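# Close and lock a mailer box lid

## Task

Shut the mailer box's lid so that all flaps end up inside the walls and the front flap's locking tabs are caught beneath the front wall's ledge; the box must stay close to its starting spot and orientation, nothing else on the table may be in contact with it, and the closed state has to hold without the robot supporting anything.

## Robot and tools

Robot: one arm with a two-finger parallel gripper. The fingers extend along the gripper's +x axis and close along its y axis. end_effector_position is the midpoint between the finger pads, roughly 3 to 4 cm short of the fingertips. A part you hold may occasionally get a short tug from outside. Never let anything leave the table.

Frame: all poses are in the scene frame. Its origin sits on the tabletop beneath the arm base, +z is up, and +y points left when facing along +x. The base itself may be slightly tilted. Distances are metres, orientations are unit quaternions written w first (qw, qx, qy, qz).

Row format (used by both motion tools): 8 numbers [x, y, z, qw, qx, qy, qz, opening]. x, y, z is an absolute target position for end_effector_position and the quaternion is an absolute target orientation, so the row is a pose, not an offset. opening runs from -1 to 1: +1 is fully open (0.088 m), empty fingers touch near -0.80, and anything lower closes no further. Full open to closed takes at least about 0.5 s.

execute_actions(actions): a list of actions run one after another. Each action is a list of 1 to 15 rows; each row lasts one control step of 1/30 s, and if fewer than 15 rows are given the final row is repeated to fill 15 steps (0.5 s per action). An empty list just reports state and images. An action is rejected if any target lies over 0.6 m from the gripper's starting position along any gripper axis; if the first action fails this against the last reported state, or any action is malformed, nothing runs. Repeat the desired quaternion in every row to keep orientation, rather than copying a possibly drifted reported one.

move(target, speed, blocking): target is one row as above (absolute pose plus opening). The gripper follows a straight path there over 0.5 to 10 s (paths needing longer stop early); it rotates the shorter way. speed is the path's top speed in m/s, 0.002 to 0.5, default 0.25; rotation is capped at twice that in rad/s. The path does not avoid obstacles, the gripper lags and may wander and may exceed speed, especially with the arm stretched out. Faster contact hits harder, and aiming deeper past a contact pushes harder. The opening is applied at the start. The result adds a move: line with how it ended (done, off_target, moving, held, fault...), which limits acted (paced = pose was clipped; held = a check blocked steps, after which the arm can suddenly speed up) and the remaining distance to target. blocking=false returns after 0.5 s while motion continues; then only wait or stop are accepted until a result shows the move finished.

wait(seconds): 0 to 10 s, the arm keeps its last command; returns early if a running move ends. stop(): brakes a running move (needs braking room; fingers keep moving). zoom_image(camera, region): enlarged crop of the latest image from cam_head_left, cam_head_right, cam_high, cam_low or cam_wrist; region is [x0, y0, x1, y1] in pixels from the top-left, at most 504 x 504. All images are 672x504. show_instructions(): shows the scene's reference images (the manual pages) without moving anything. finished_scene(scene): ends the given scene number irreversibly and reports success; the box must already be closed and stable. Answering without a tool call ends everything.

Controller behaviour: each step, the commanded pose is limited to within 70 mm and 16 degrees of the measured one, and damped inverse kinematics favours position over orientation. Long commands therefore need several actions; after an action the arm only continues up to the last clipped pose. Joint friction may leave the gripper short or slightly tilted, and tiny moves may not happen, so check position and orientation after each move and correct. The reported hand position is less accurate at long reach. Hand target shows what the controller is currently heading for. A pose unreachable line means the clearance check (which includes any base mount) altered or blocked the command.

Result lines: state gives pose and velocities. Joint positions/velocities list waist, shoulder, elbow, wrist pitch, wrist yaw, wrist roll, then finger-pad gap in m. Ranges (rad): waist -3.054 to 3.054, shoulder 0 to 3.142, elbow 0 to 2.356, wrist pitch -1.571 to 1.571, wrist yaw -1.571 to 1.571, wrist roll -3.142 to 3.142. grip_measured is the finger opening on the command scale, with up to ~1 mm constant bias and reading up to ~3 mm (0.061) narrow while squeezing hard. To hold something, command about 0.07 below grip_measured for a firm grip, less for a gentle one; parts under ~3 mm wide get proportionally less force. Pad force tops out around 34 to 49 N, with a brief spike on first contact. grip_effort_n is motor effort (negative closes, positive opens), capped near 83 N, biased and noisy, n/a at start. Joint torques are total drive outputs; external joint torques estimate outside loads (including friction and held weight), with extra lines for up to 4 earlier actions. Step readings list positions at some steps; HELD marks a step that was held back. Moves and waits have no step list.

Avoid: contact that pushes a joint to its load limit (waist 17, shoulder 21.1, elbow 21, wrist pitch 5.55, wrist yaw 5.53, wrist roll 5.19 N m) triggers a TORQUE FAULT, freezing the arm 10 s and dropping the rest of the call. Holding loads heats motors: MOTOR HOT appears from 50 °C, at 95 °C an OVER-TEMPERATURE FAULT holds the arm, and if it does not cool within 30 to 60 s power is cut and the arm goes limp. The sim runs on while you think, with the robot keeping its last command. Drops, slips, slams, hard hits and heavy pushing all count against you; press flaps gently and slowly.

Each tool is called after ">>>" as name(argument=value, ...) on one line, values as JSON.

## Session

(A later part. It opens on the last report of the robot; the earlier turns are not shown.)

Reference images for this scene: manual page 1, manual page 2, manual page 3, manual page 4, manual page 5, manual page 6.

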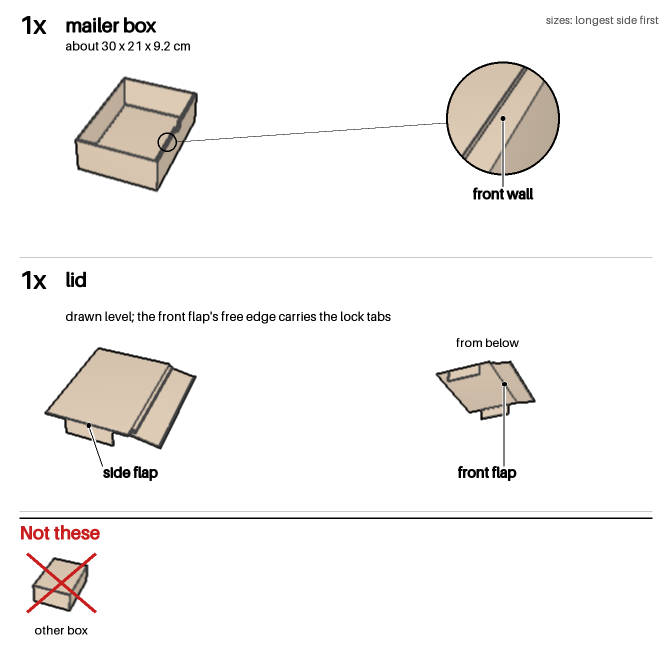

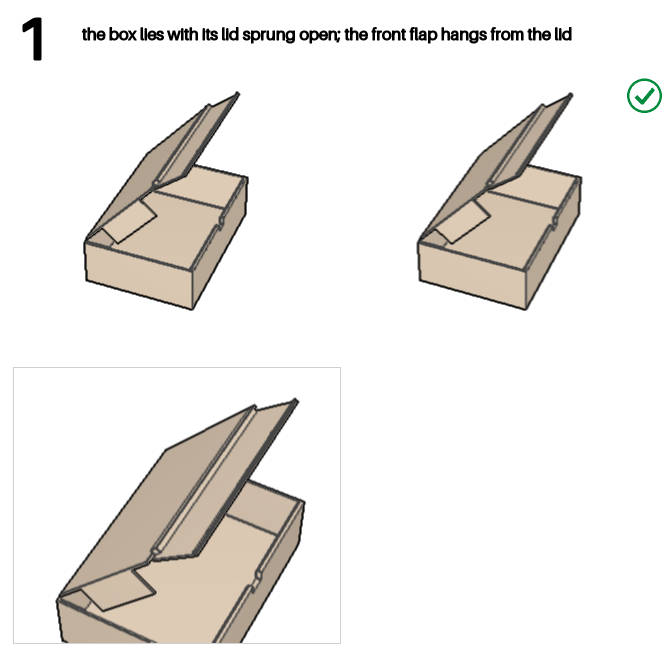

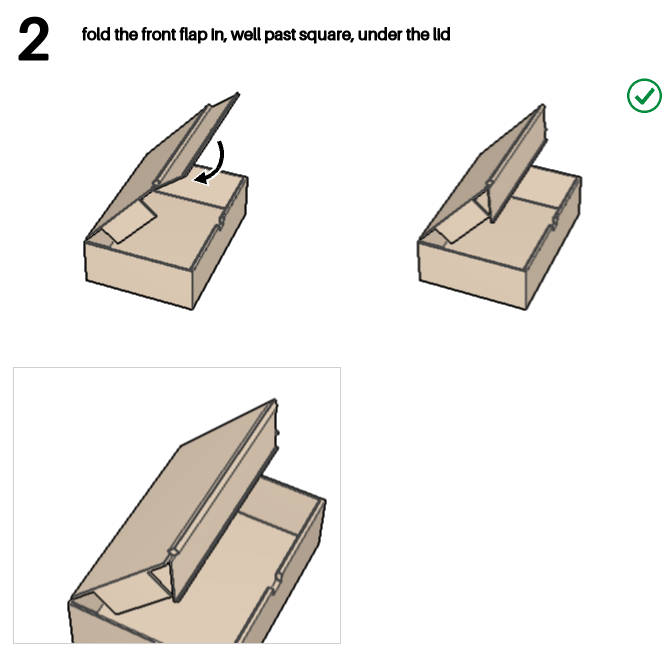

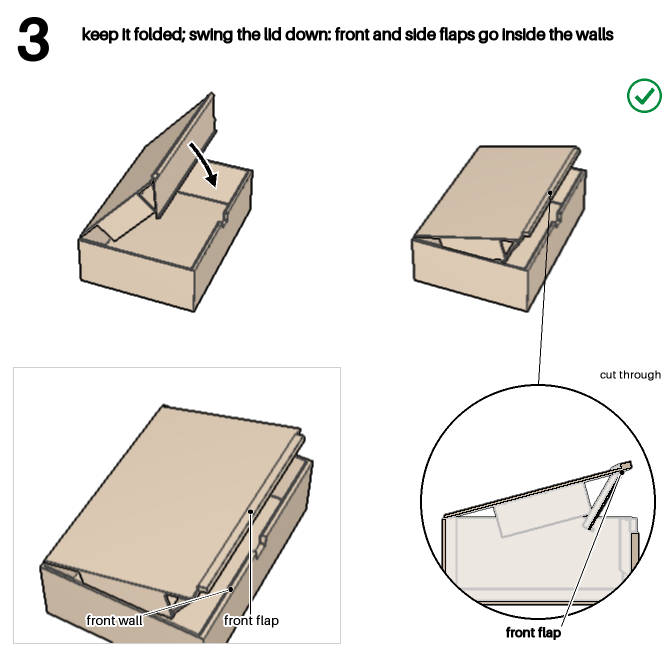

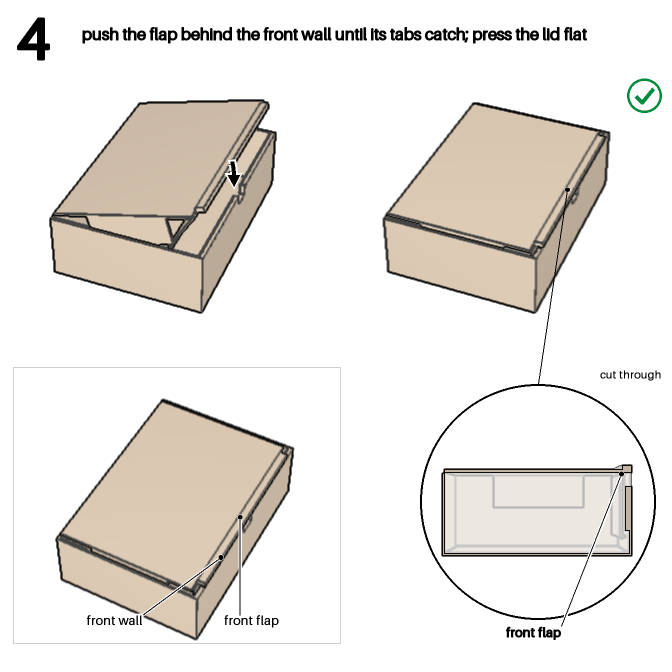

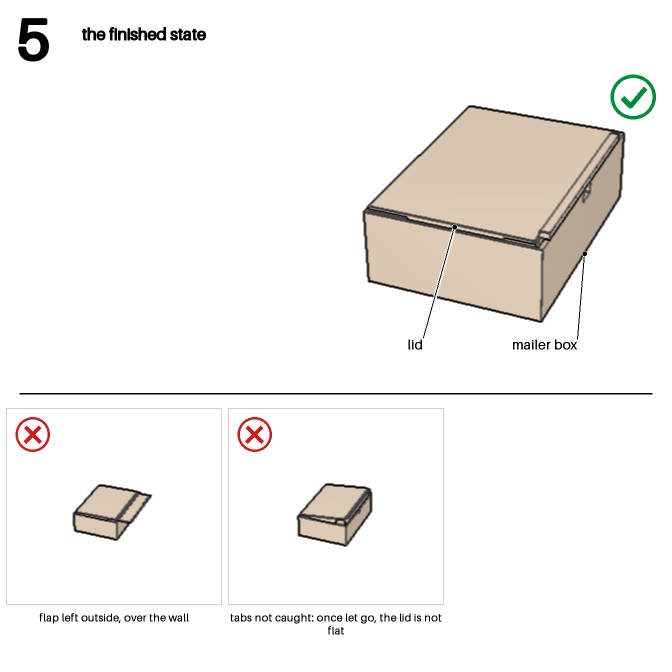

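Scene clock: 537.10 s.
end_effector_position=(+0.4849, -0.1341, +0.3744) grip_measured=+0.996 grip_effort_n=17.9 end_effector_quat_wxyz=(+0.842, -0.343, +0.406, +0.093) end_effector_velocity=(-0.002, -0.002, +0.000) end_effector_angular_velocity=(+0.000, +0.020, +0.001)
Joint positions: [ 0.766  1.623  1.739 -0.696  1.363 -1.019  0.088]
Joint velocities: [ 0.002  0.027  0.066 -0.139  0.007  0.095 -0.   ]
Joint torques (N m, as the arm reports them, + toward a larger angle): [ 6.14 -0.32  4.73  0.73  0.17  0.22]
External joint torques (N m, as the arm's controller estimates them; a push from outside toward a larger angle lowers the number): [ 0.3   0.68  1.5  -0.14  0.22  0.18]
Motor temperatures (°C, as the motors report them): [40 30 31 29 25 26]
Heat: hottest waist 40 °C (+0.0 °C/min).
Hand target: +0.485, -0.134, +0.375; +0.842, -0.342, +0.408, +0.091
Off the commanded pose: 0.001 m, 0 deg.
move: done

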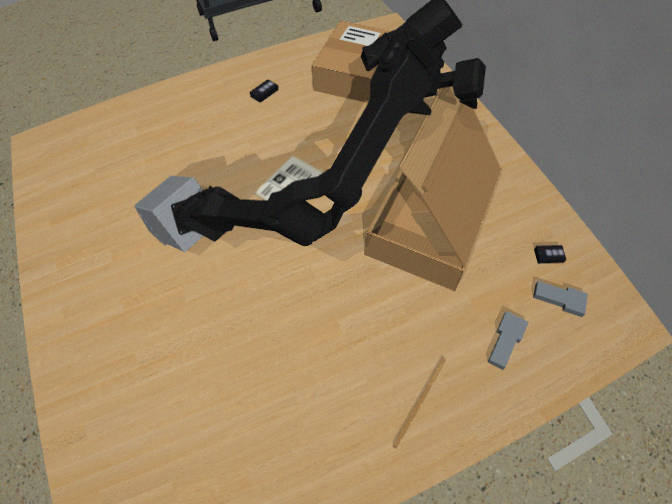

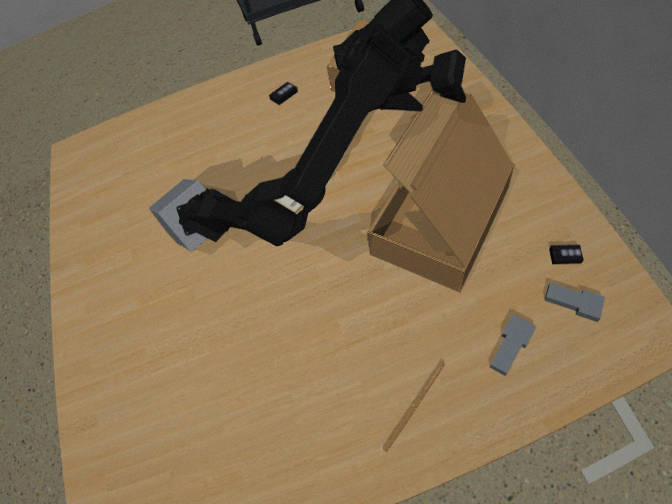

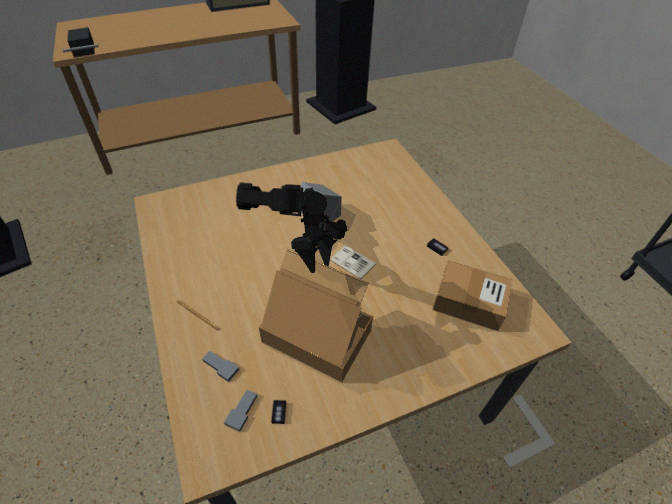

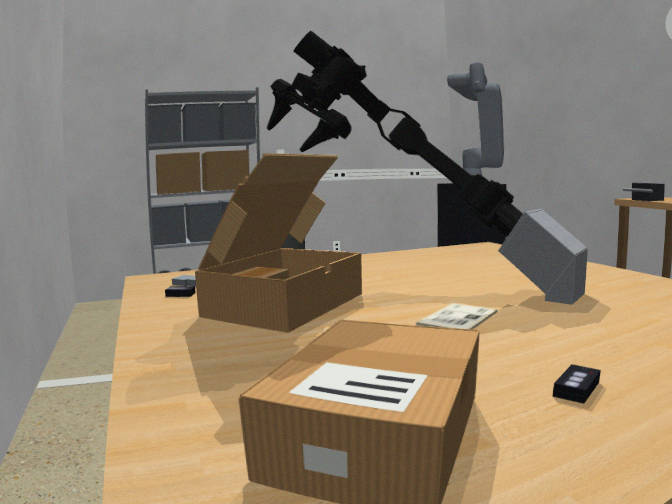

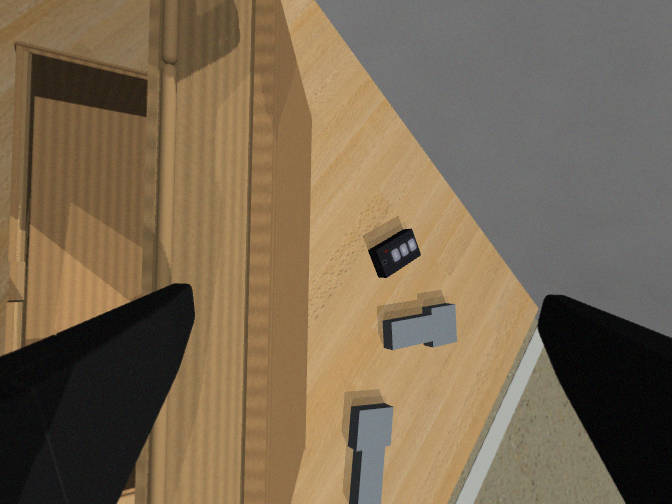

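>>> move(target=[0.484,-0.132,0.358,0.842,-0.342,0.409,0.092,1], speed=0.02)

Scene clock: 541.10 s.
end_effector_position=(+0.4844, -0.1318, +0.3603) grip_measured=+0.996 grip_effort_n=17.4 end_effector_quat_wxyz=(+0.842, -0.340, +0.409, +0.091) end_effector_velocity=(-0.001, +0.001, -0.002) end_effector_angular_velocity=(-0.002, -0.007, +0.007)
Joint positions: [ 0.737  1.59   1.65  -0.587  1.344 -1.068  0.088]
Joint velocities: [-0.002 -0.017 -0.037  0.051 -0.007 -0.037 -0.   ]
Joint torques (N m, as the arm reports them, + toward a larger angle): [ 5.6  -1.39  3.16  1.04 -0.25 -0.07]
External joint torques (N m, as the arm's controller estimates them; a push from outside toward a larger angle lowers the number): [-0.3  -0.17 -0.28  0.16 -0.17 -0.11]
Motor temperatures (°C, as the motors report them): [40 29 31 29 25 26]
Heat: hottest waist 40 °C (+0.0 °C/min).
Hand target: +0.484, -0.132, +0.358; +0.841, -0.342, +0.409, +0.092
Off the commanded pose: 0.002 m, 0 deg.
move: done

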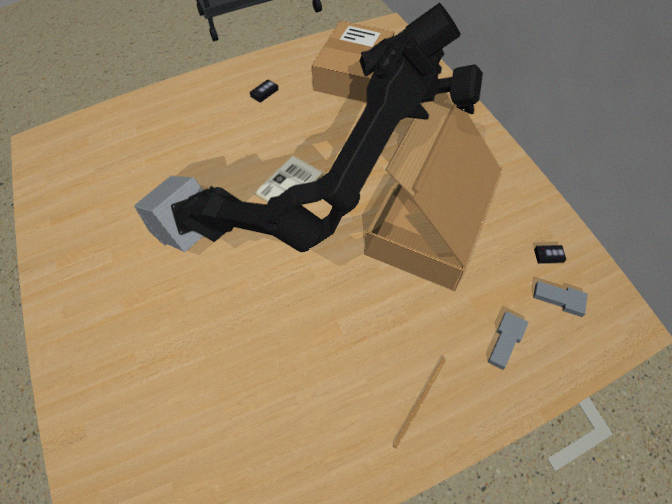

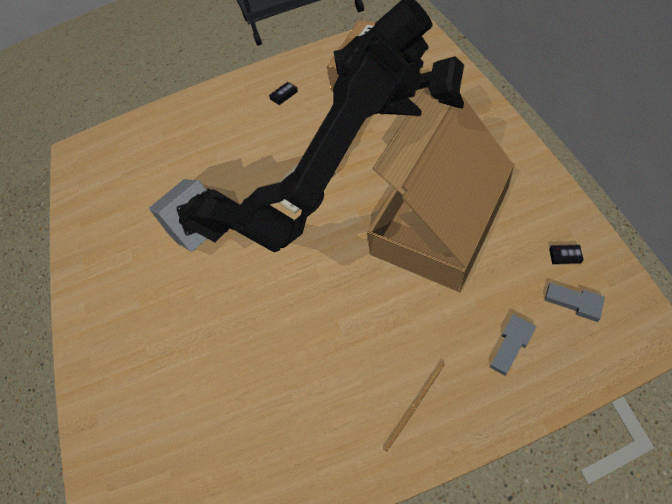

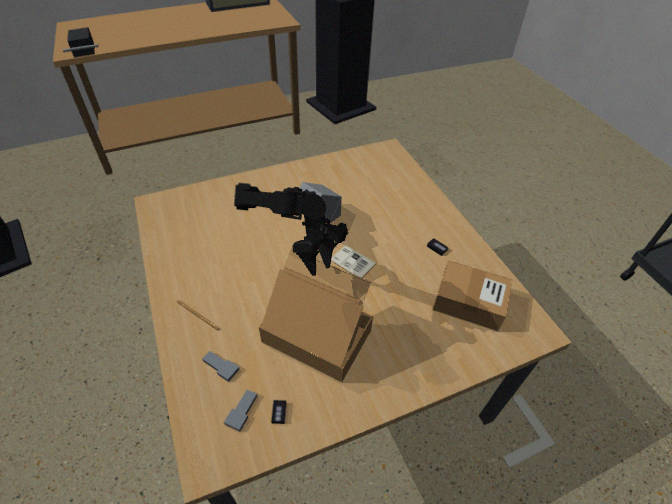

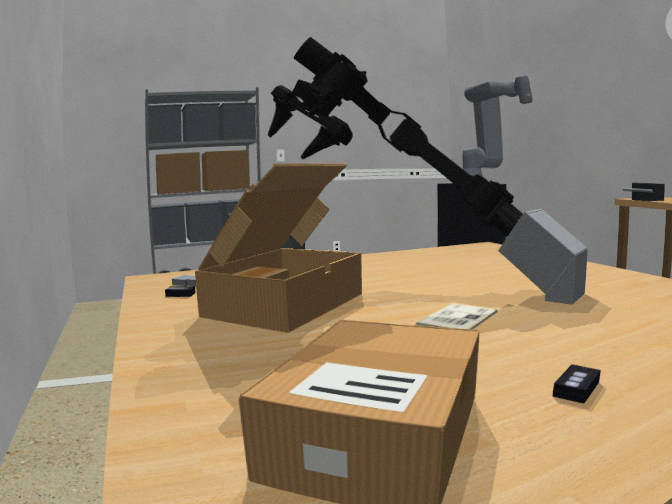

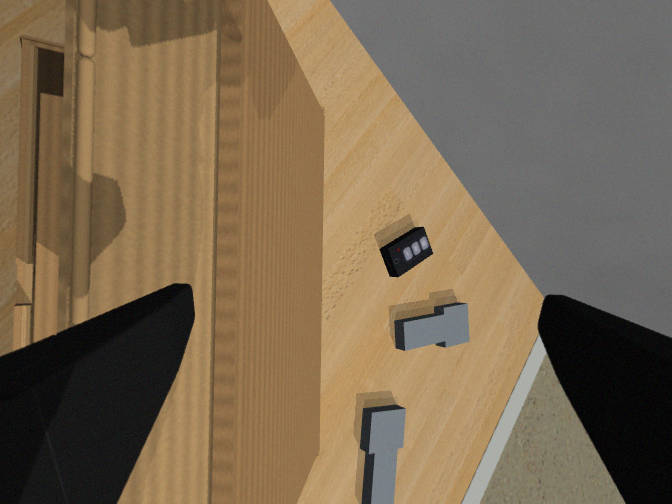

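>>> move(target=[0.471,-0.108,0.352,0.842,-0.342,0.409,0.092,1], speed=0.04)

Scene clock: 544.90 s.
end_effector_position=(+0.4725, -0.1080, +0.3530) grip_measured=+0.996 grip_effort_n=17.9 end_effector_quat_wxyz=(+0.842, -0.342, +0.407, +0.094) end_effector_velocity=(-0.001, +0.003, -0.002) end_effector_angular_velocity=(+0.012, -0.001, +0.017)
Joint positions: [ 0.764  1.586  1.559 -0.567  1.361 -1.004  0.088]
Joint velocities: [-0.002 -0.007 -0.012 -0.007 -0.022  0.007 -0.   ]
Joint torques (N m, as the arm reports them, + toward a larger angle): [ 6.27 -1.26  3.27  1.05  0.12  0.19]
External joint torques (N m, as the arm's controller estimates them; a push from outside toward a larger angle lowers the number): [ 0.46 -0.08 -0.31  0.19  0.17  0.15]
Motor temperatures (°C, as the motors report them): [40 29 31 29 25 26]
Heat: hottest waist 40 °C (+0.0 °C/min).
Hand target: +0.471, -0.108, +0.352; +0.841, -0.342, +0.409, +0.092
Off the commanded pose: 0.002 m, 0 deg.
move: done

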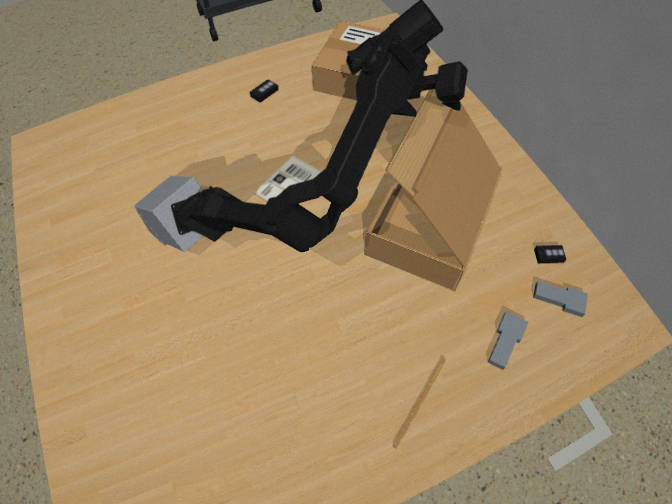

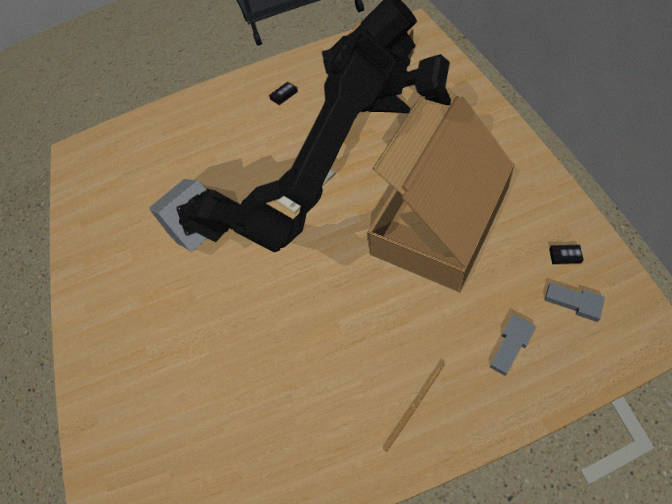

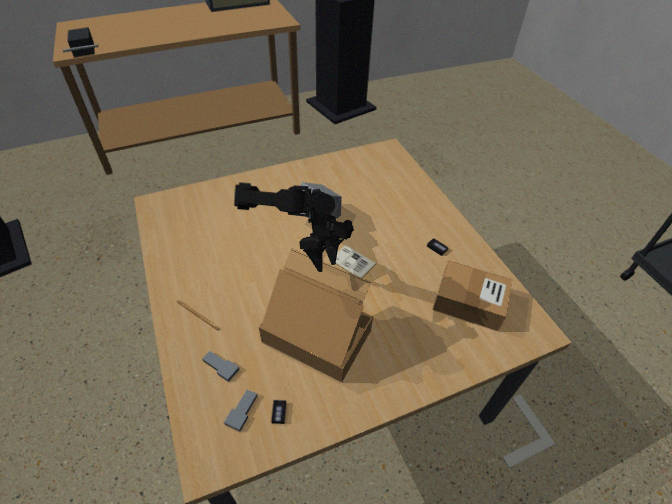

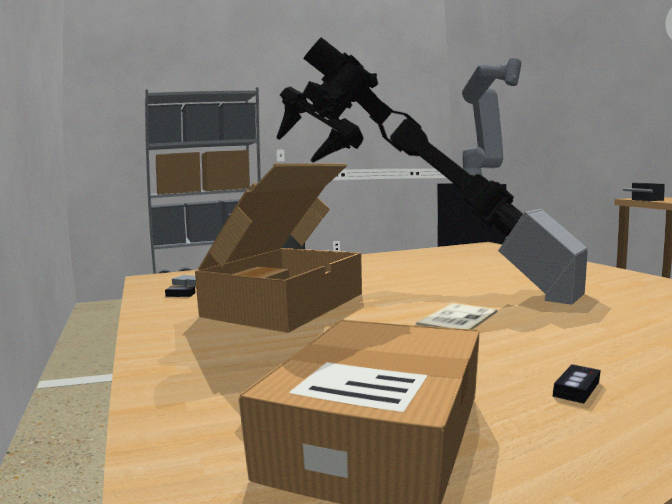

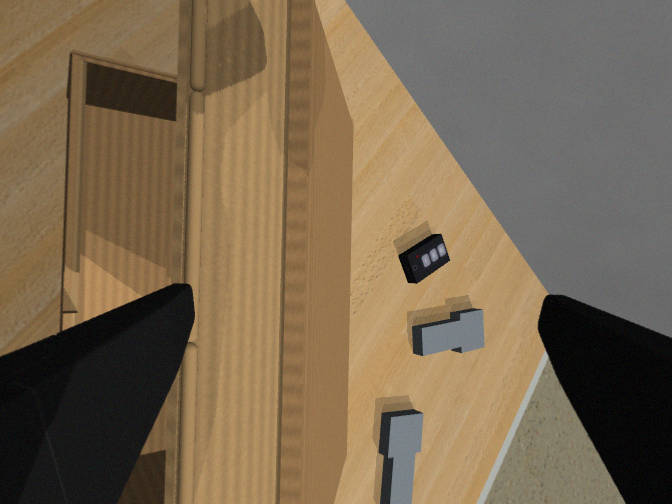

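Push along finger direction.

>>> move(target=[0.483,-0.127,0.318,0.842,-0.342,0.409,0.092,1], speed=0.025)

Scene clock: 554.70 s.
end_effector_position=(+0.4836, -0.1254, +0.3211) grip_measured=+0.996 grip_effort_n=17.9 end_effector_quat_wxyz=(+0.843, -0.340, +0.407, +0.092) end_effector_velocity=(+0.001, +0.001, -0.004) end_effector_angular_velocity=(-0.008, -0.002, +0.024)
Joint positions: [ 0.65   1.512  1.428 -0.3    1.261 -1.215  0.088]
Joint velocities: [-0.012 -0.007 -0.017  0.022 -0.022 -0.037 -0.   ]
Joint torques (N m, as the arm reports them, + toward a larger angle): [ 5.44 -1.91  3.55  1.07 -0.22 -0.14]
External joint torques (N m, as the arm's controller estimates them; a push from outside toward a larger angle lowers the number): [-0.25 -0.25 -0.19  0.22 -0.05 -0.18]
Motor temperatures (°C, as the motors report them): [40 29 31 29 25 26]
Heat: hottest waist 40 °C (+0.0 °C/min).
Hand target: +0.483, -0.127, +0.318; +0.841, -0.342, +0.409, +0.092
Off the commanded pose: 0.004 m, 0 deg.
move: done

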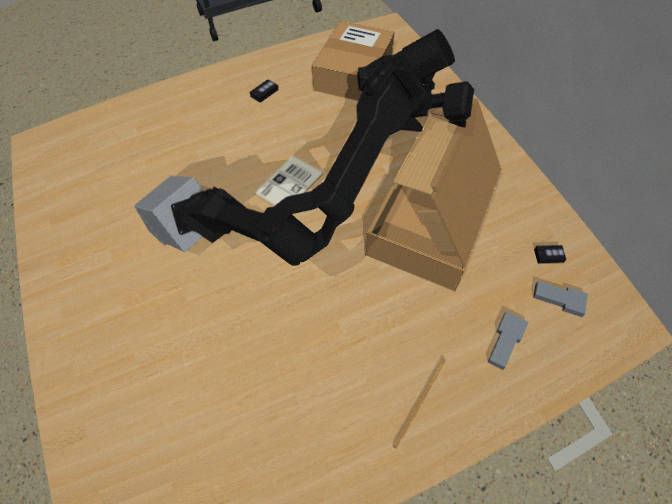

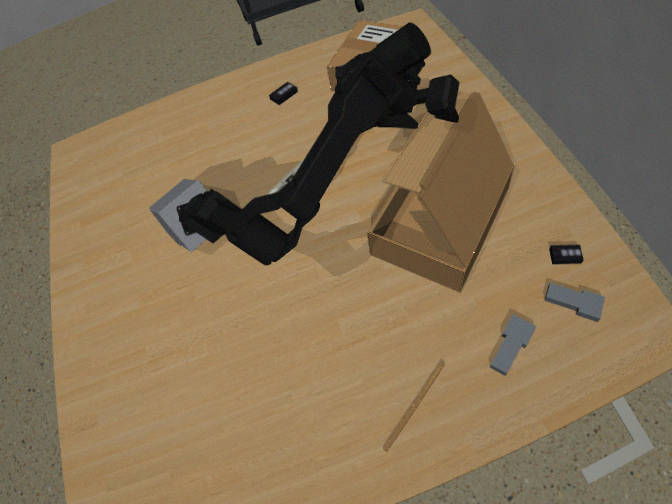

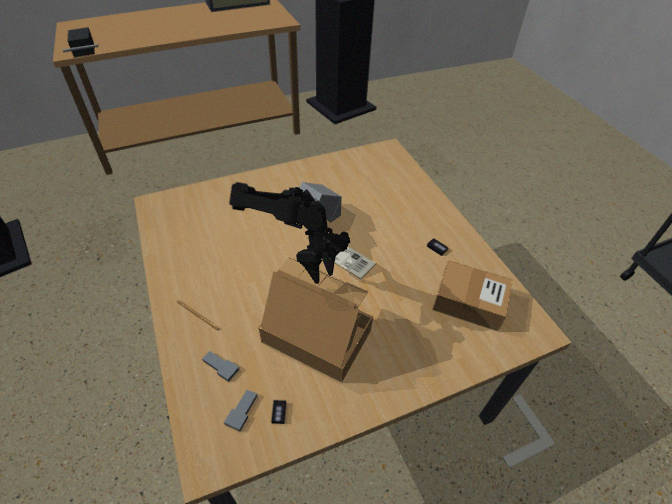

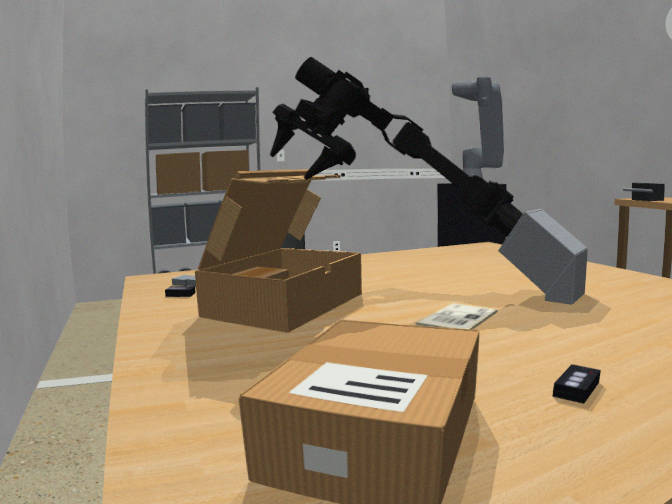

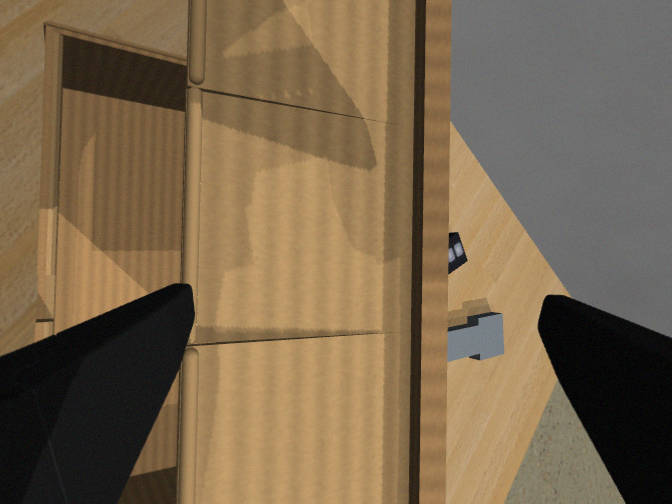

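>>> move(target=[0.505,-0.166,0.347,0.842,-0.342,0.409,0.092,1], speed=0.012)

Scene clock: 561.93 s.
end_effector_position=(+0.5035, -0.1648, +0.3490) grip_measured=+0.996 grip_effort_n=17.4 end_effector_quat_wxyz=(+0.844, -0.339, +0.406, +0.091) end_effector_velocity=(+0.001, -0.002, +0.001) end_effector_angular_velocity=(+0.005, +0.000, +0.003)
Joint positions: [ 0.641  1.562  1.683 -0.488  1.251 -1.232  0.088]
Joint velocities: [-0.002  0.002  0.017 -0.022 -0.007  0.007 -0.   ]
Joint torques (N m, as the arm reports them, + toward a larger angle): [ 5.42 -0.75  4.8   0.64 -0.18 -0.11]
External joint torques (N m, as the arm's controller estimates them; a push from outside toward a larger angle lowers the number): [-0.39  0.87  1.39 -0.23 -0.01 -0.15]
Motor temperatures (°C, as the motors report them): [40 29 31 29 25 26]
Heat: hottest waist 40 °C (+0.0 °C/min).
Hand target: +0.505, -0.166, +0.347; +0.841, -0.342, +0.408, +0.092
Off the commanded pose: 0.003 m, 0 deg.
move: done

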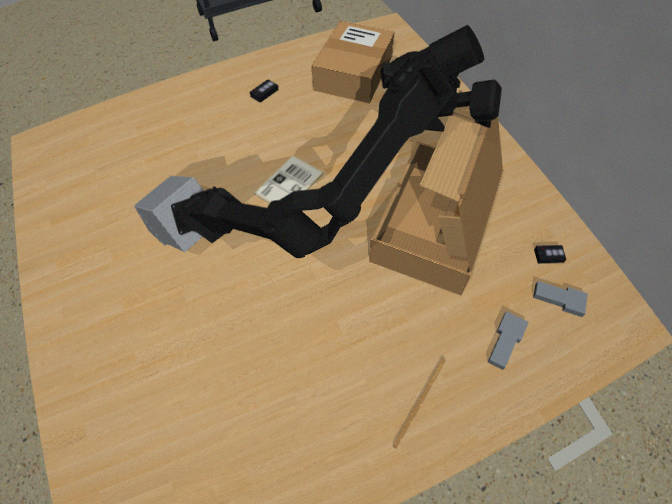

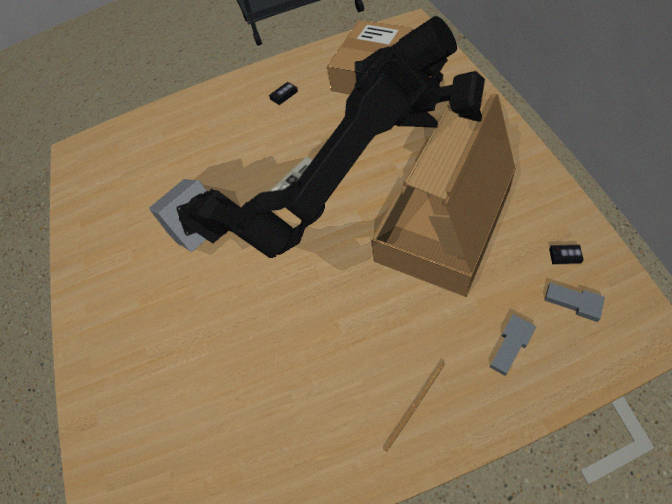

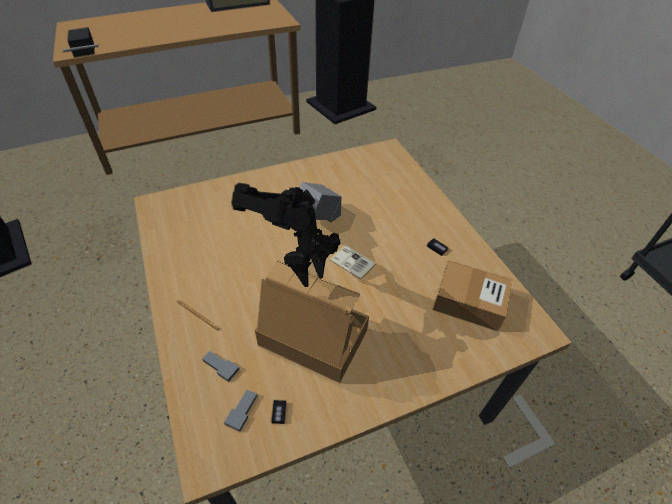

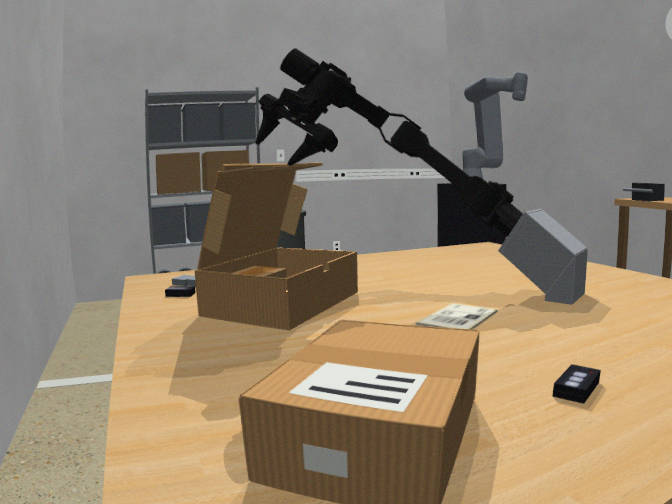

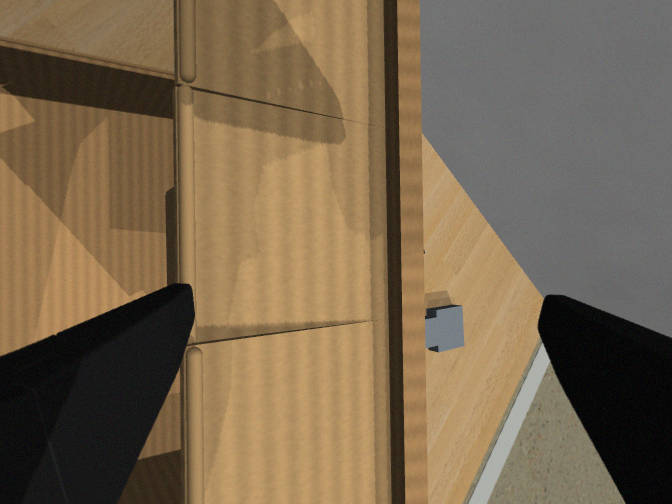

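>>> move(target=[0.52,-0.192,0.36,0.842,-0.342,0.409,0.092,1], speed=0.012)

>>> move(target=[0.519,-0.19,0.32,0.842,-0.342,0.409,0.092,1], speed=0.03)

Scene clock: 571.03 s.
end_effector_position=(+0.5187, -0.1907, +0.3622) grip_measured=+0.996 grip_effort_n=17.9 end_effector_quat_wxyz=(+0.844, -0.339, +0.406, +0.091) end_effector_velocity=(+0.001, -0.006, -0.000) end_effector_angular_velocity=(+0.001, +0.005, -0.020)
Joint positions: [ 0.62   1.617  1.873 -0.6    1.23  -1.255  0.088]
Joint velocities: [-0.007  0.002  0.017 -0.007  0.007  0.007 -0.   ]
Joint torques (N m, as the arm reports them, + toward a larger angle): [ 5.41 -0.97  4.48  0.65 -0.21 -0.14]
External joint torques (N m, as the arm's controller estimates them; a push from outside toward a larger angle lowers the number): [-0.5   0.72  1.37 -0.21 -0.03 -0.18]
Motor temperatures (°C, as the motors report them): [40 29 31 29 25 26]
Heat: hottest waist 40 °C (+0.0 °C/min).
Hand target: +0.520, -0.192, +0.360; +0.841, -0.342, +0.409, +0.092
Off the commanded pose: 0.003 m, 1 deg.
move: done

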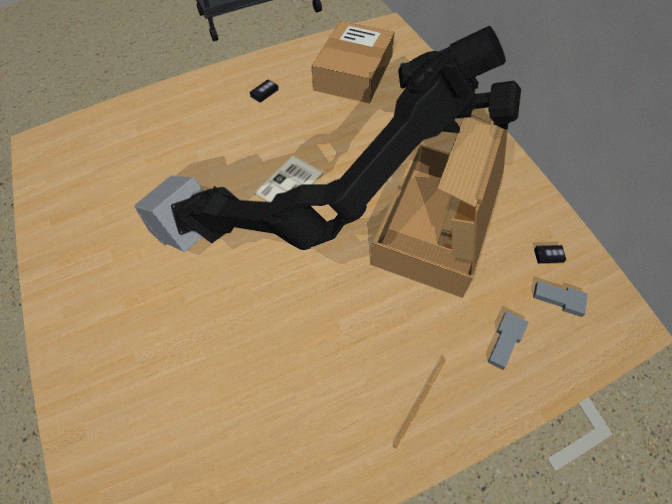

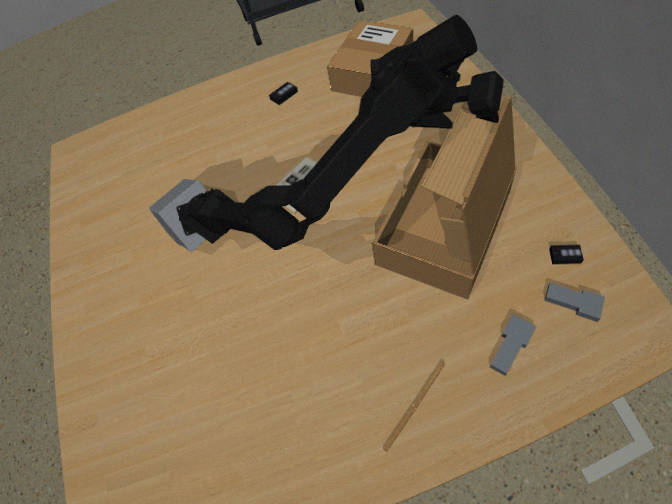

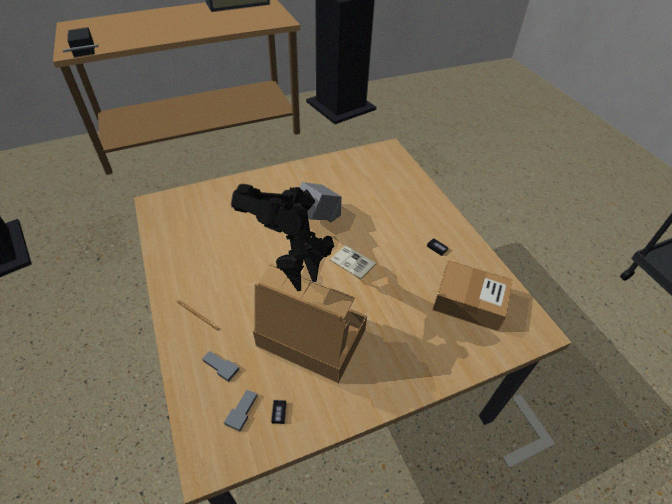

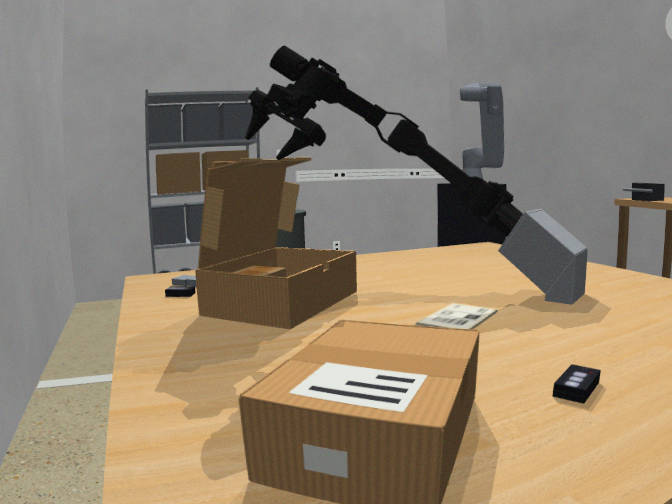

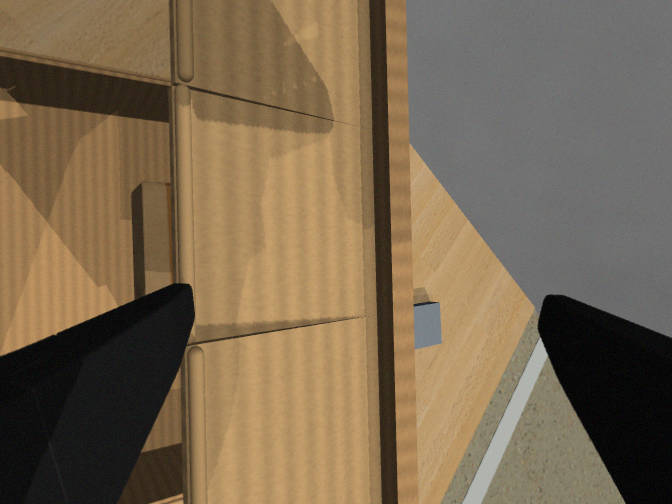

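Scene clock: 572.77 s.
end_effector_position=(+0.5192, -0.1899, +0.3228) grip_measured=+0.996 grip_effort_n=17.9 end_effector_quat_wxyz=(+0.842, -0.340, +0.408, +0.091) end_effector_velocity=(+0.001, +0.004, -0.001) end_effector_angular_velocity=(+0.000, -0.011, +0.022)
Joint positions: [ 0.521  1.545  1.681 -0.412  1.141 -1.331  0.088]
Joint velocities: [-0.002 -0.007 -0.022  0.022 -0.022 -0.022 -0.   ]
Joint torques (N m, as the arm reports them, + toward a larger angle): [ 5.52 -2.45  3.36  1.14 -0.42 -0.09]
External joint torques (N m, as the arm's controller estimates them; a push from outside toward a larger angle lowers the number): [-0.33 -0.14 -0.12  0.28 -0.2  -0.12]
Motor temperatures (°C, as the motors report them): [40 29 31 29 25 26]
Heat: hottest waist 40 °C (+0.0 °C/min).
Hand target: +0.519, -0.190, +0.320; +0.841, -0.342, +0.409, +0.092
Off the commanded pose: 0.003 m, 0 deg.
move: done

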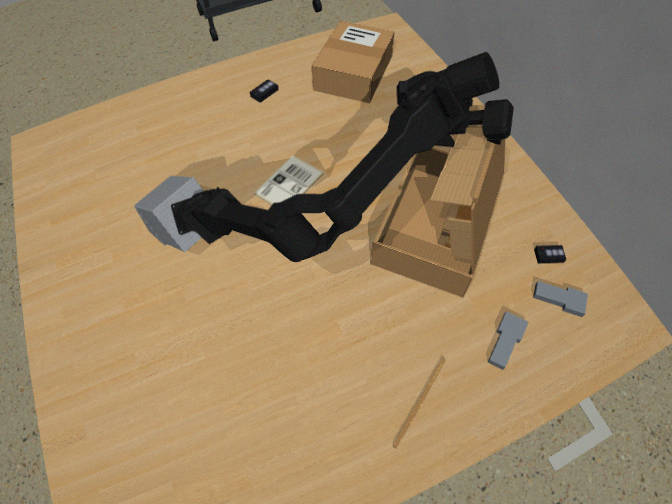

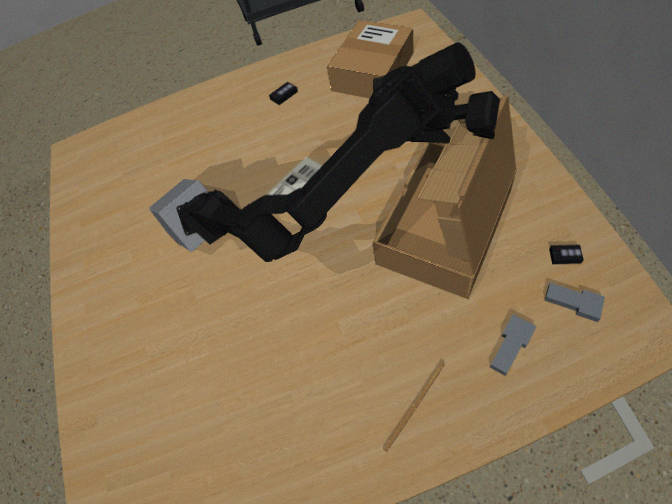

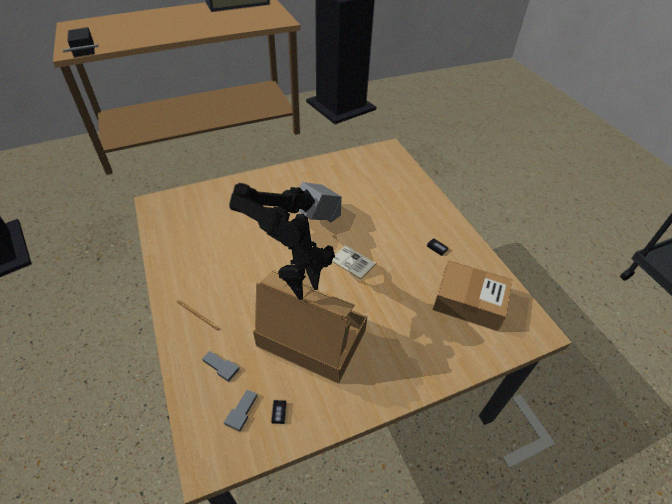

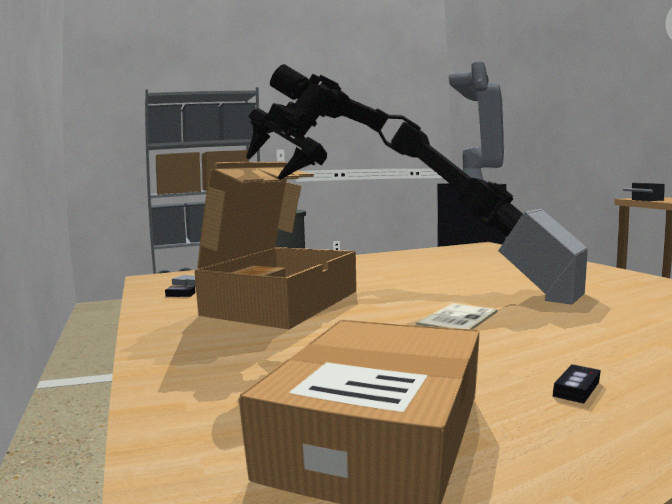

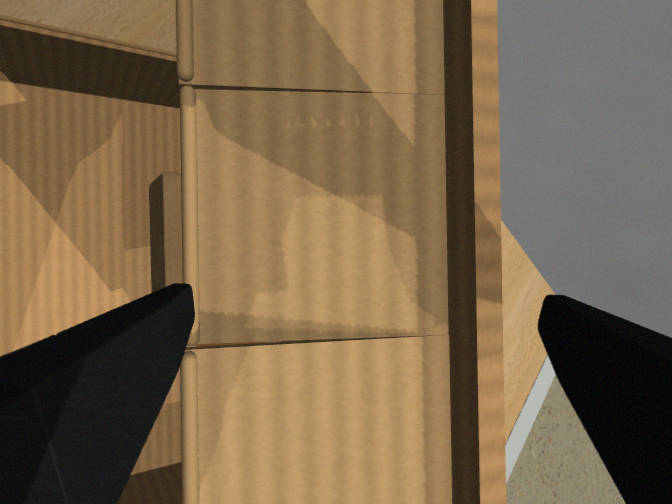

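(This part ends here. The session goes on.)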